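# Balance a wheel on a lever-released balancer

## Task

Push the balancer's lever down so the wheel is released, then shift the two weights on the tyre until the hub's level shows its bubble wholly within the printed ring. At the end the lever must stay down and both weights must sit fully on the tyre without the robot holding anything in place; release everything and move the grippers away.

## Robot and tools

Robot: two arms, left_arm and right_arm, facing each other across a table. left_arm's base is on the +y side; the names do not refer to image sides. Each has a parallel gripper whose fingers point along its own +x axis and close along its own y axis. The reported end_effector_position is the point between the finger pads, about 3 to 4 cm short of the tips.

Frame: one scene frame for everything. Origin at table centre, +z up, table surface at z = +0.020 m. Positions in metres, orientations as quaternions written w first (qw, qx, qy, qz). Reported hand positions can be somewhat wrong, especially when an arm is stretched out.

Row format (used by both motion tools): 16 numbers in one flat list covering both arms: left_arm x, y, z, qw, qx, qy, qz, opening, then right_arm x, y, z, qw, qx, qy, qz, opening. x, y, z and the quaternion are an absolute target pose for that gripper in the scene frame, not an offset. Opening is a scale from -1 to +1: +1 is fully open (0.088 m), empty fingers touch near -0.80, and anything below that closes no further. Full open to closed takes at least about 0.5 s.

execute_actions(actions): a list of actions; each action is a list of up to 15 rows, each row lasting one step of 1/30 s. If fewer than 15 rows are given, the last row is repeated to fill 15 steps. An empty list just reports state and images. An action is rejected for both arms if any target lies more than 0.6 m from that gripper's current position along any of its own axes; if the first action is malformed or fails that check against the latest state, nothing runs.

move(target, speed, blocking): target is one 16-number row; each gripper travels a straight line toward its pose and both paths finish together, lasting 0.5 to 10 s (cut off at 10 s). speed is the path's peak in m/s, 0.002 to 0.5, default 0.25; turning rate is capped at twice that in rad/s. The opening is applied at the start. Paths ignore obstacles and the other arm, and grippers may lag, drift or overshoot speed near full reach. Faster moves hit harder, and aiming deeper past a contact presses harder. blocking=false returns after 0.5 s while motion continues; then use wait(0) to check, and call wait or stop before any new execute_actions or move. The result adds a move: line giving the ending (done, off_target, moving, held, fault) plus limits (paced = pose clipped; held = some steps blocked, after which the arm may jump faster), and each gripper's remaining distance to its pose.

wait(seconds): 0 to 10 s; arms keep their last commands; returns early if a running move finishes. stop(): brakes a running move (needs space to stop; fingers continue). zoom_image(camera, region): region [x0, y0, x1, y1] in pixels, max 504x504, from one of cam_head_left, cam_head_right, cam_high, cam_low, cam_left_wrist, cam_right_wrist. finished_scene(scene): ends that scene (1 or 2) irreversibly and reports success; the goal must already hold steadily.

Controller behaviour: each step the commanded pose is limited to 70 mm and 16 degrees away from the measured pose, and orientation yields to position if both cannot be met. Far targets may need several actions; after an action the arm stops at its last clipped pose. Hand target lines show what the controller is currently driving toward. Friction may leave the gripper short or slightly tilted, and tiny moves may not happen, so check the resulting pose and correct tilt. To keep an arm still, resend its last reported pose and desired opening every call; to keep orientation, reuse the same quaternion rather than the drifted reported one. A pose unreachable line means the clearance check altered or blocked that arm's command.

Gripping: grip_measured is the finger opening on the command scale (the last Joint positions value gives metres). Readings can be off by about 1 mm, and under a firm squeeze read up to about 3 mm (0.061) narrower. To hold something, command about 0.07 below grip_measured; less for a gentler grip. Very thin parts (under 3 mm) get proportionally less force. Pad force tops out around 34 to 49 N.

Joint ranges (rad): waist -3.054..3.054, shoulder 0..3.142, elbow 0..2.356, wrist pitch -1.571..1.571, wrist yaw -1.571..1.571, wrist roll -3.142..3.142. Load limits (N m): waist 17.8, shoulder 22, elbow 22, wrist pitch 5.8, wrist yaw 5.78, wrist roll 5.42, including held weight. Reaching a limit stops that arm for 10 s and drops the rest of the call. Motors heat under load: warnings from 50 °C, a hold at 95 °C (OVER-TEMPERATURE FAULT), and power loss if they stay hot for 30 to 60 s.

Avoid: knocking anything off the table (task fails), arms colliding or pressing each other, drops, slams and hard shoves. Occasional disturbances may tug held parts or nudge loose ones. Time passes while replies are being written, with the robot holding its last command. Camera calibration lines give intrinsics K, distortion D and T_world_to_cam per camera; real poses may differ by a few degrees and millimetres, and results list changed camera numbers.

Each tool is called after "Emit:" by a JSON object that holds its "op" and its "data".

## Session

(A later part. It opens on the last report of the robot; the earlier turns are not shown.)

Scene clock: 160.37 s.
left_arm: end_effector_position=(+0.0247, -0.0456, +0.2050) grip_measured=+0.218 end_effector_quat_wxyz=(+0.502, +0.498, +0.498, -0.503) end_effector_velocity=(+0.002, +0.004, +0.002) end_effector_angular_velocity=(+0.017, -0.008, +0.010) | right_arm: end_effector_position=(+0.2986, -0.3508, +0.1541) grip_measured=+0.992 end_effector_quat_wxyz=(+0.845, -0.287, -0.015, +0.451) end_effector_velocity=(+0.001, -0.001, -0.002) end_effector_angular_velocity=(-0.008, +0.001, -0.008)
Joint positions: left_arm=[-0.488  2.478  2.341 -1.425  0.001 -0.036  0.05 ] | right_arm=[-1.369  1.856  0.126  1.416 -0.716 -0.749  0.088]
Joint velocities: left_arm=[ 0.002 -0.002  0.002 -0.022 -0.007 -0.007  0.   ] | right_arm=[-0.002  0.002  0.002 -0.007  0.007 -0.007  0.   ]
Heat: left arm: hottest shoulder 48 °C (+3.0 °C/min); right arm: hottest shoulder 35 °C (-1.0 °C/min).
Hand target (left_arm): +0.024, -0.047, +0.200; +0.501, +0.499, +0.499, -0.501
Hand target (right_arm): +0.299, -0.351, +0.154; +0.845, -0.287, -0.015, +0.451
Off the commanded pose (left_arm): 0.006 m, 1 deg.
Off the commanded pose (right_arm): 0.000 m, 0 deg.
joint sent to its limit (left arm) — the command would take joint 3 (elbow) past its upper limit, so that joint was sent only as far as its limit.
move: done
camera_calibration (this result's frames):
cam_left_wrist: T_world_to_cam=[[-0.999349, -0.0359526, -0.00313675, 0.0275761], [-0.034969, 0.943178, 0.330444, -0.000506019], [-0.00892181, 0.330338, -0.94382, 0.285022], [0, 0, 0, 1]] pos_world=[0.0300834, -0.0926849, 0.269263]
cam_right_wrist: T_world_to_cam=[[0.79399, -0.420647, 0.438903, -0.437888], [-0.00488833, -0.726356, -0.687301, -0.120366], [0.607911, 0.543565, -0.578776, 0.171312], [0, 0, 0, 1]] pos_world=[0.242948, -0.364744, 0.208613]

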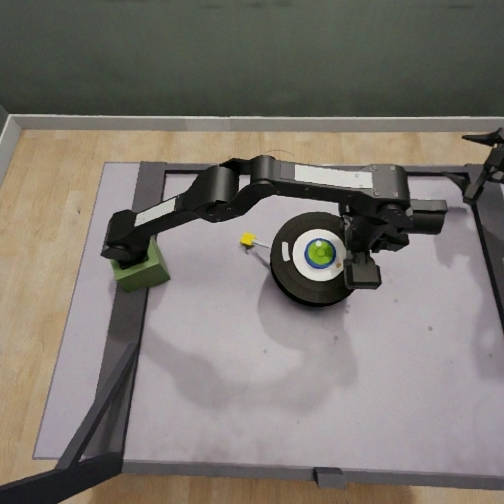

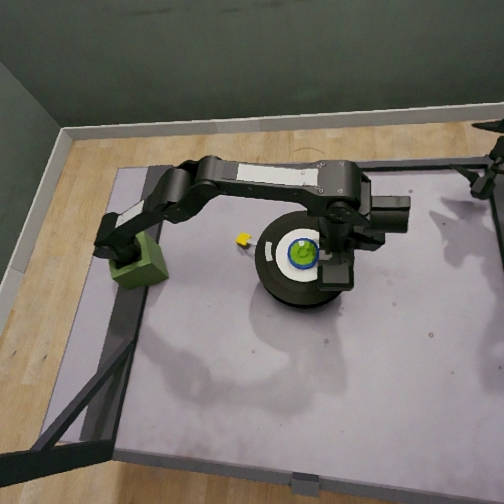

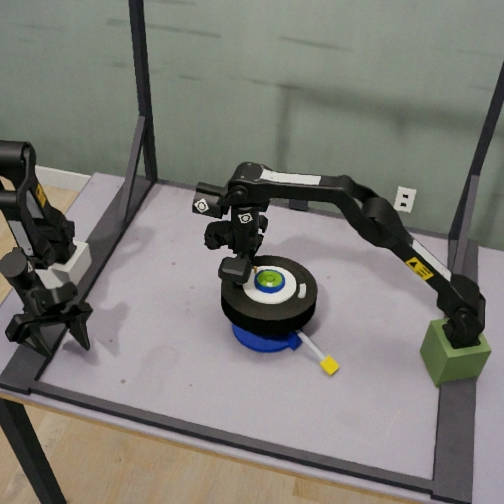

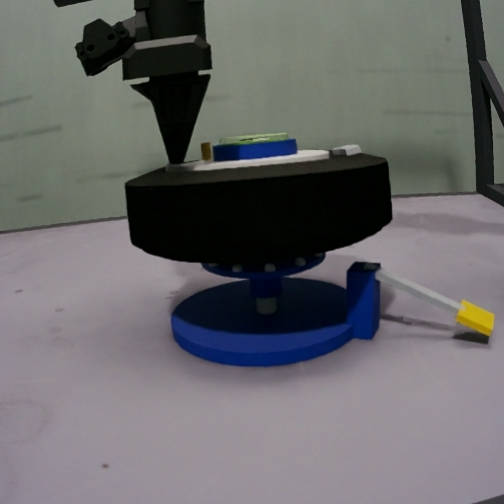

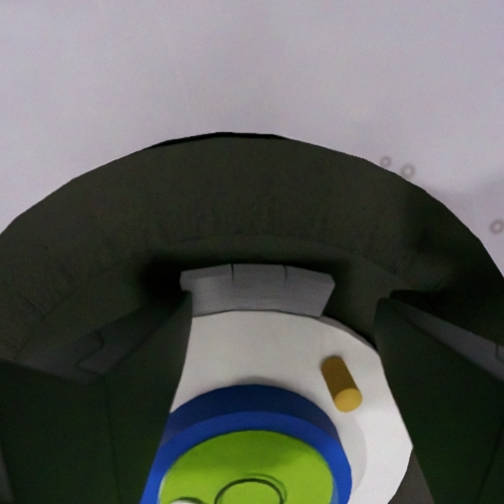

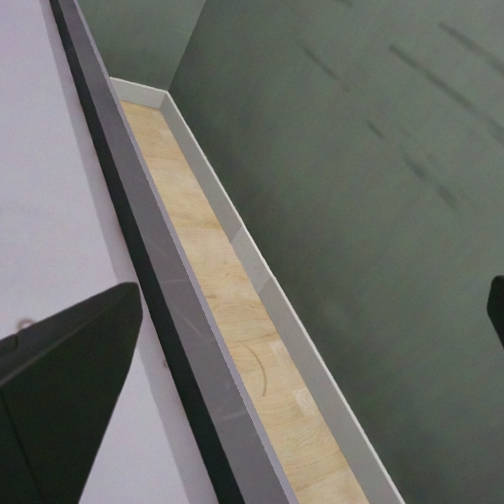

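Emit:
{"op": "move", "data": {"target": [0.033,-0.053,0.203,0.5,0.5,0.5,-0.5,0.22,0.2986,-0.3508,0.1541,0.845,-0.287,-0.015,0.451,1], "speed": 0.02}}

Emit:
{"op": "move", "data": {"target": [0.033,-0.053,0.188,0.5,0.5,0.5,-0.5,0.22,0.2986,-0.3508,0.1541,0.845,-0.287,-0.015,0.451,1], "speed": 0.02}}

Emit:
{"op": "move", "data": {"target": [0.033,-0.053,0.188,0.5,0.5,0.5,-0.5,-0.04,0.2986,-0.3508,0.1541,0.845,-0.287,-0.015,0.451,1]}}

Scene clock: 168.33 s.
left_arm: end_effector_position=(+0.0316, -0.0503, +0.2052) grip_measured=+0.218 end_effector_quat_wxyz=(+0.507, +0.492, +0.493, -0.507) end_effector_velocity=(+0.000, -0.001, -0.002) end_effector_angular_velocity=(-0.002, +0.008, +0.010) | right_arm: end_effector_position=(+0.2986, -0.3508, +0.1541) grip_measured=+0.992 end_effector_quat_wxyz=(+0.845, -0.287, -0.015, +0.451) end_effector_velocity=(-0.003, +0.001, -0.000) end_effector_angular_velocity=(+0.010, +0.014, +0.017)
Joint positions: left_arm=[-0.473  2.478  2.341 -1.405  0.001 -0.024  0.05 ] | right_arm=[-1.369  1.856  0.126  1.416 -0.716 -0.749  0.088]
Joint velocities: left_arm=[ 0.002  0.002 -0.002  0.007  0.007 -0.007  0.   ] | right_arm=[-0.002 -0.002 -0.002 -0.007 -0.022  0.007 -0.   ]
Heat: left arm: hottest shoulder 48 °C (+2.0 °C/min); right arm: hottest shoulder 35 °C (-1.0 °C/min).
Hand target (left_arm): +0.033, -0.052, +0.203; +0.507, +0.492, +0.492, -0.508
Hand target (right_arm): +0.299, -0.351, +0.154; +0.845, -0.287, -0.015, +0.451
Off the commanded pose (left_arm): 0.004 m, 2 deg.
Off the commanded pose (right_arm): 0.000 m, 0 deg.
joint sent to its limit (left arm) — the command would take joint 3 (elbow) past its upper limit, so that joint was sent only as far as its limit.
move: done
camera_calibration (this result's frames):
cam_left_wrist: T_world_to_cam=[[-0.99925, -0.0386752, -0.00196768, 0.0338862], [-0.0373693, 0.94969, 0.310953, 0.00850672], [-0.0101575, 0.310793, -0.950423, 0.287215], [0, 0, 0, 1]] pos_world=[0.0370961, -0.0960327, 0.270398]
cam_right_wrist: T_world_to_cam=[[0.79399, -0.420647, 0.438903, -0.437888], [-0.00488833, -0.726356, -0.687301, -0.120366], [0.607911, 0.543565, -0.578776, 0.171312], [0, 0, 0, 1]] pos_world=[0.242948, -0.364744, 0.208613]

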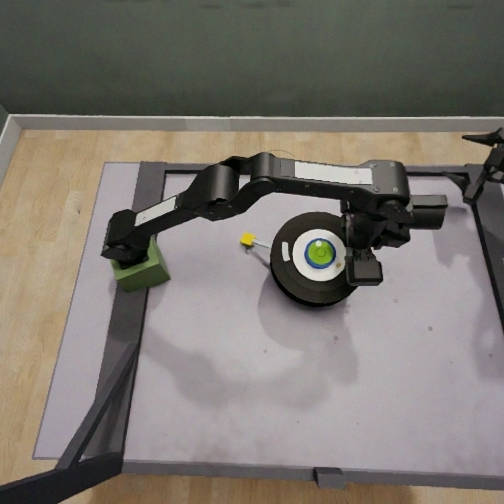

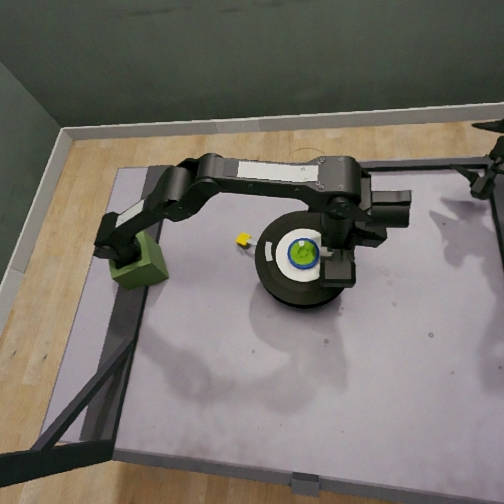

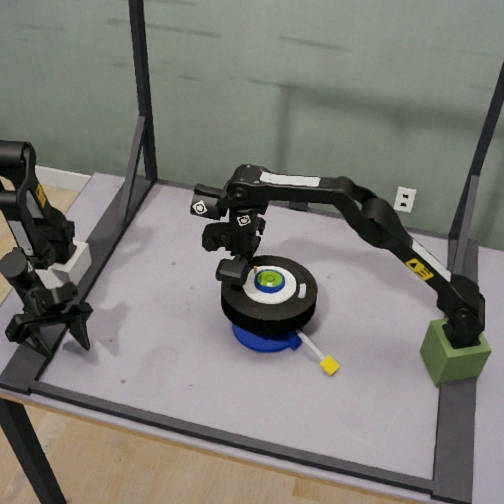

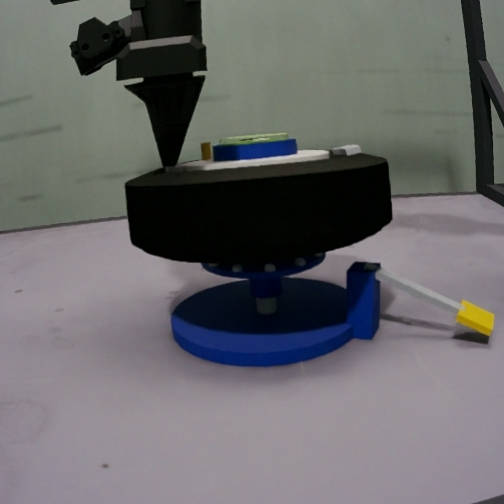

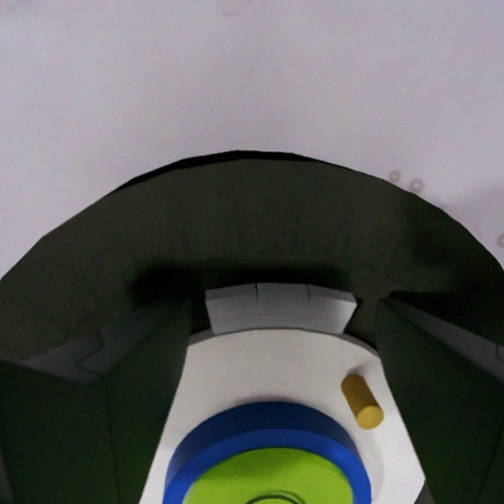

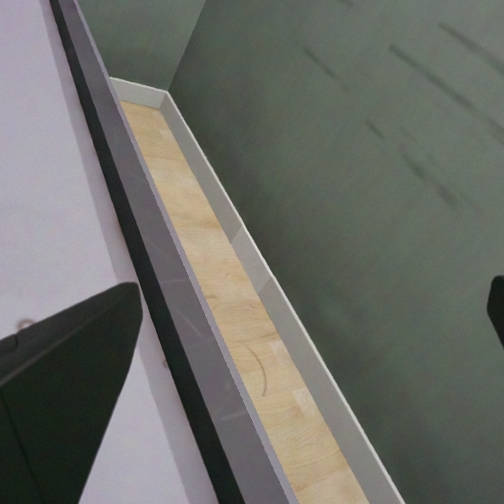

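Scene clock: 169.47 s.
left_arm: end_effector_position=(+0.0317, -0.0510, +0.1938) grip_measured=+0.218 end_effector_quat_wxyz=(+0.503, +0.496, +0.498, -0.503) end_effector_velocity=(-0.000, +0.002, -0.002) end_effector_angular_velocity=(+0.012, -0.007, +0.020) | right_arm: end_effector_position=(+0.2986, -0.3508, +0.1541) grip_measured=+0.992 end_effector_quat_wxyz=(+0.845, -0.287, -0.015, +0.451) end_effector_velocity=(-0.001, +0.000, +0.002) end_effector_angular_velocity=(+0.008, -0.001, +0.003)
Joint positions: left_arm=[-0.473  2.503  2.342 -1.398  0.001 -0.024  0.05 ] | right_arm=[-1.369  1.856  0.126  1.416 -0.716 -0.749  0.088]
Joint velocities: left_arm=[-0.002  0.002 -0.002 -0.007 -0.007 -0.022  0.   ] | right_arm=[-0.002 -0.002 -0.002  0.007 -0.007  0.007 -0.   ]
Heat: left arm: hottest shoulder 49 °C (+3.0 °C/min); right arm: hottest shoulder 35 °C (-1.0 °C/min).
Hand target (left_arm): +0.033, -0.052, +0.188; +0.501, +0.499, +0.499, -0.501
Hand target (right_arm): +0.299, -0.351, +0.154; +0.845, -0.287, -0.015, +0.451
Off the commanded pose (left_arm): 0.006 m, 1 deg.
Off the commanded pose (right_arm): 0.000 m, 0 deg.
joint sent to its limit (left arm) — the command would take joint 3 (elbow) past its upper limit, so that joint was sent only as far as its limit.
move: done
camera_calibration (this result's frames):
cam_left_wrist: T_world_to_cam=[[-0.999234, -0.0390112, -0.00307446, 0.0342075], [-0.0378618, 0.94395, 0.327909, 0.00909034], [-0.00988999, 0.327774, -0.944704, 0.276306], [0, 0, 0, 1]] pos_world=[0.0372582, -0.0978122, 0.258151]
cam_right_wrist: T_world_to_cam=[[0.79399, -0.420647, 0.438903, -0.437888], [-0.00488833, -0.726356, -0.687301, -0.120366], [0.607911, 0.543565, -0.578776, 0.171312], [0, 0, 0, 1]] pos_world=[0.242948, -0.364744, 0.208613]

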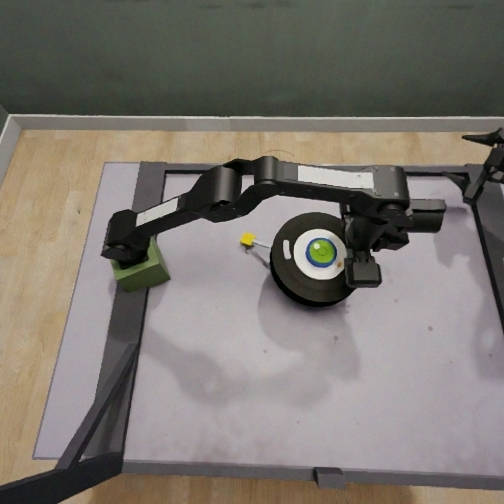

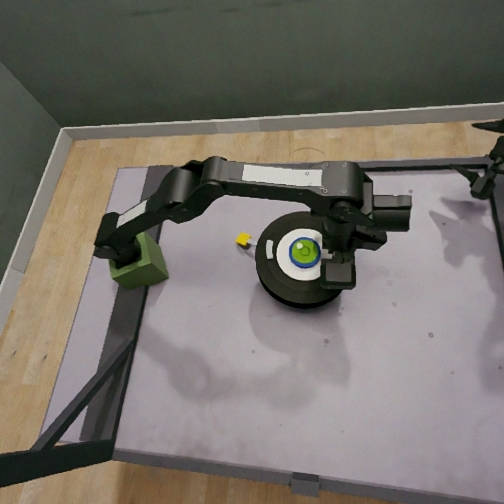

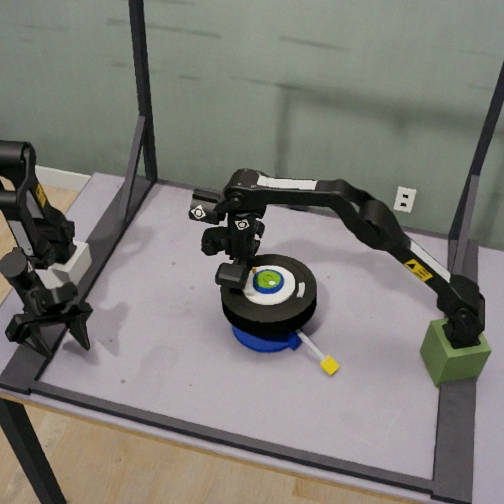

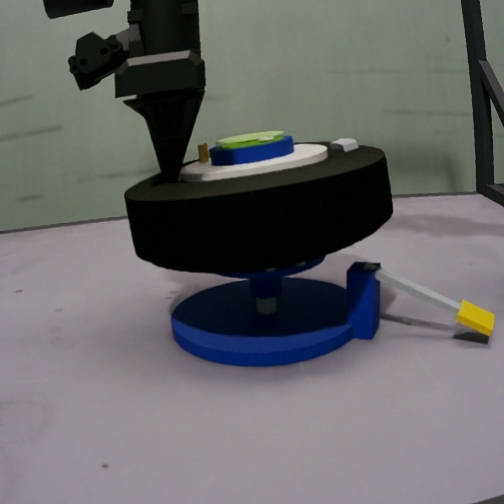

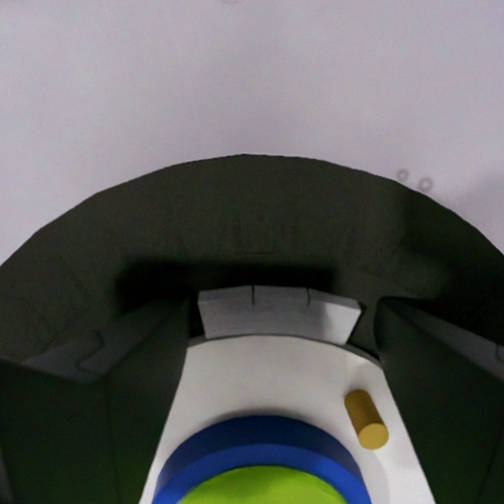

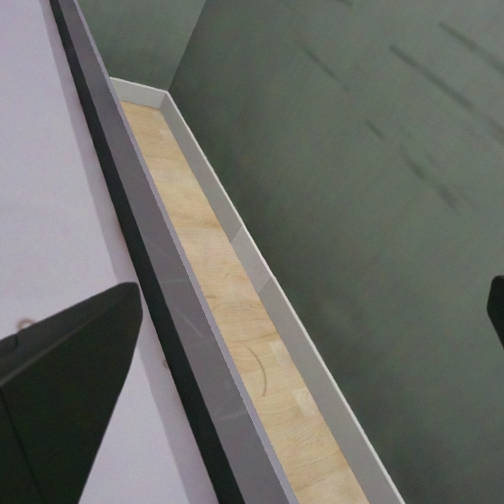

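Scene clock: 170.17 s.
left_arm: end_effector_position=(+0.0317, -0.0510, +0.1937) grip_measured=-0.015 end_effector_quat_wxyz=(+0.503, +0.496, +0.498, -0.503) end_effector_velocity=(+0.000, +0.002, +0.001) end_effector_angular_velocity=(+0.007, +0.007, -0.005) | right_arm: end_effector_position=(+0.2986, -0.3508, +0.1541) grip_measured=+0.992 end_effector_quat_wxyz=(+0.845, -0.287, -0.015, +0.451) end_effector_velocity=(-0.005, +0.001, -0.003) end_effector_angular_velocity=(+0.007, +0.028, +0.017)
Joint positions: left_arm=[-0.473  2.503  2.342 -1.398  0.001 -0.024  0.038] | right_arm=[-1.369  1.856  0.126  1.416 -0.716 -0.749  0.088]
Joint velocities: left_arm=[ 0.002 -0.002 -0.002 -0.007  0.007  0.007  0.   ] | right_arm=[-0.002 -0.007 -0.007 -0.022 -0.022  0.007 -0.   ]
Heat: left arm: hottest shoulder 49 °C (+2.0 °C/min); right arm: hottest shoulder 35 °C (-1.0 °C/min).
Hand target (left_arm): +0.033, -0.053, +0.188; +0.501, +0.499, +0.499, -0.501
Hand target (right_arm): +0.299, -0.351, +0.154; +0.845, -0.287, -0.015, +0.451
Off the commanded pose (left_arm): 0.006 m, 1 deg.
Off the commanded pose (right_arm): 0.000 m, 0 deg.
joint sent to its limit (left arm) — the command would take joint 3 (elbow) past its upper limit, so that joint was sent only as far as its limit.
move: done
camera_calibration (this result's frames):
cam_left_wrist: T_world_to_cam=[[-0.999234, -0.0390112, -0.00307446, 0.0342036], [-0.0378618, 0.94395, 0.327909, 0.00917345], [-0.00988999, 0.327774, -0.944704, 0.276249], [0, 0, 0, 1]] pos_world=[0.0372568, -0.0978722, 0.258071]
cam_right_wrist: T_world_to_cam=[[0.79399, -0.420647, 0.438903, -0.437888], [-0.00488833, -0.726356, -0.687301, -0.120366], [0.607911, 0.543565, -0.578776, 0.171312], [0, 0, 0, 1]] pos_world=[0.242948, -0.364744, 0.208613]

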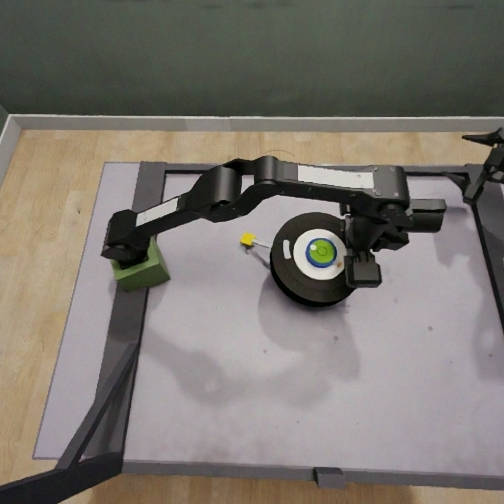

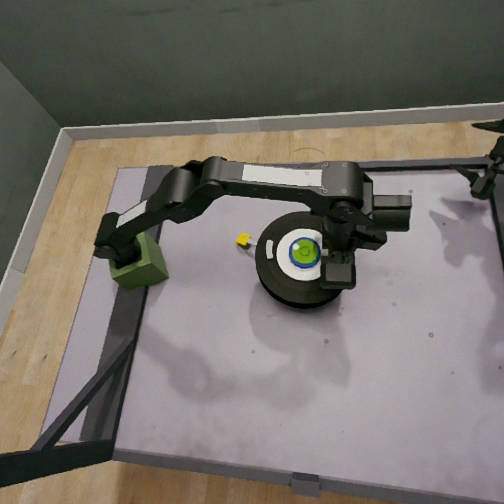

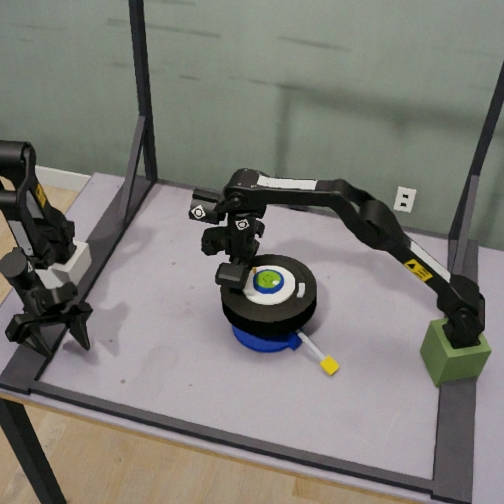

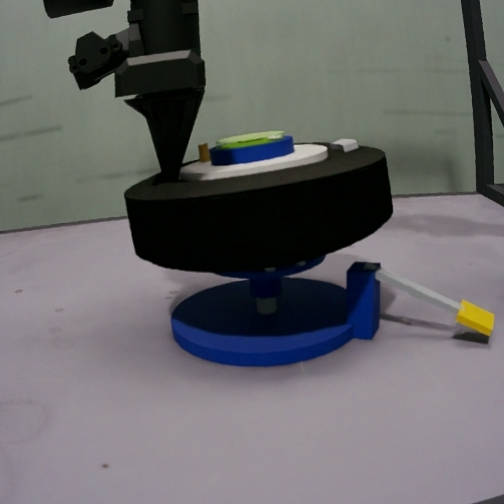

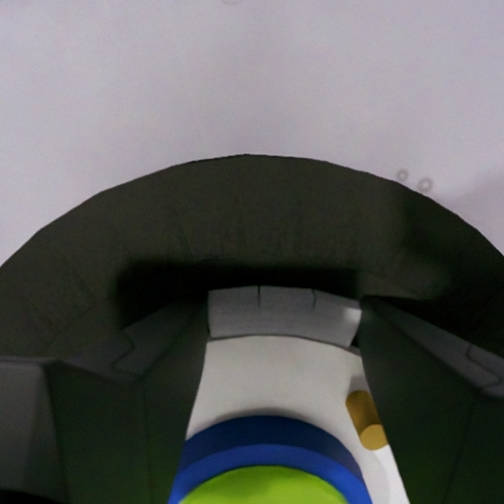

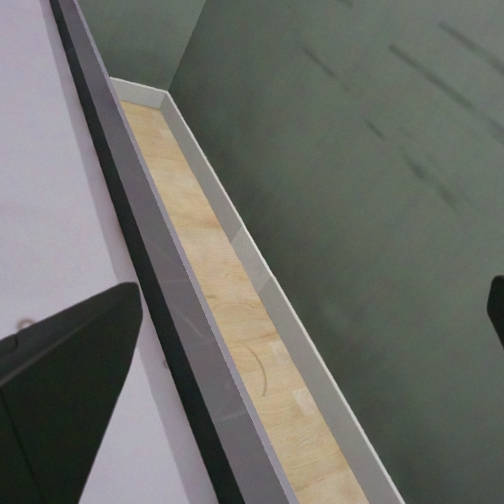

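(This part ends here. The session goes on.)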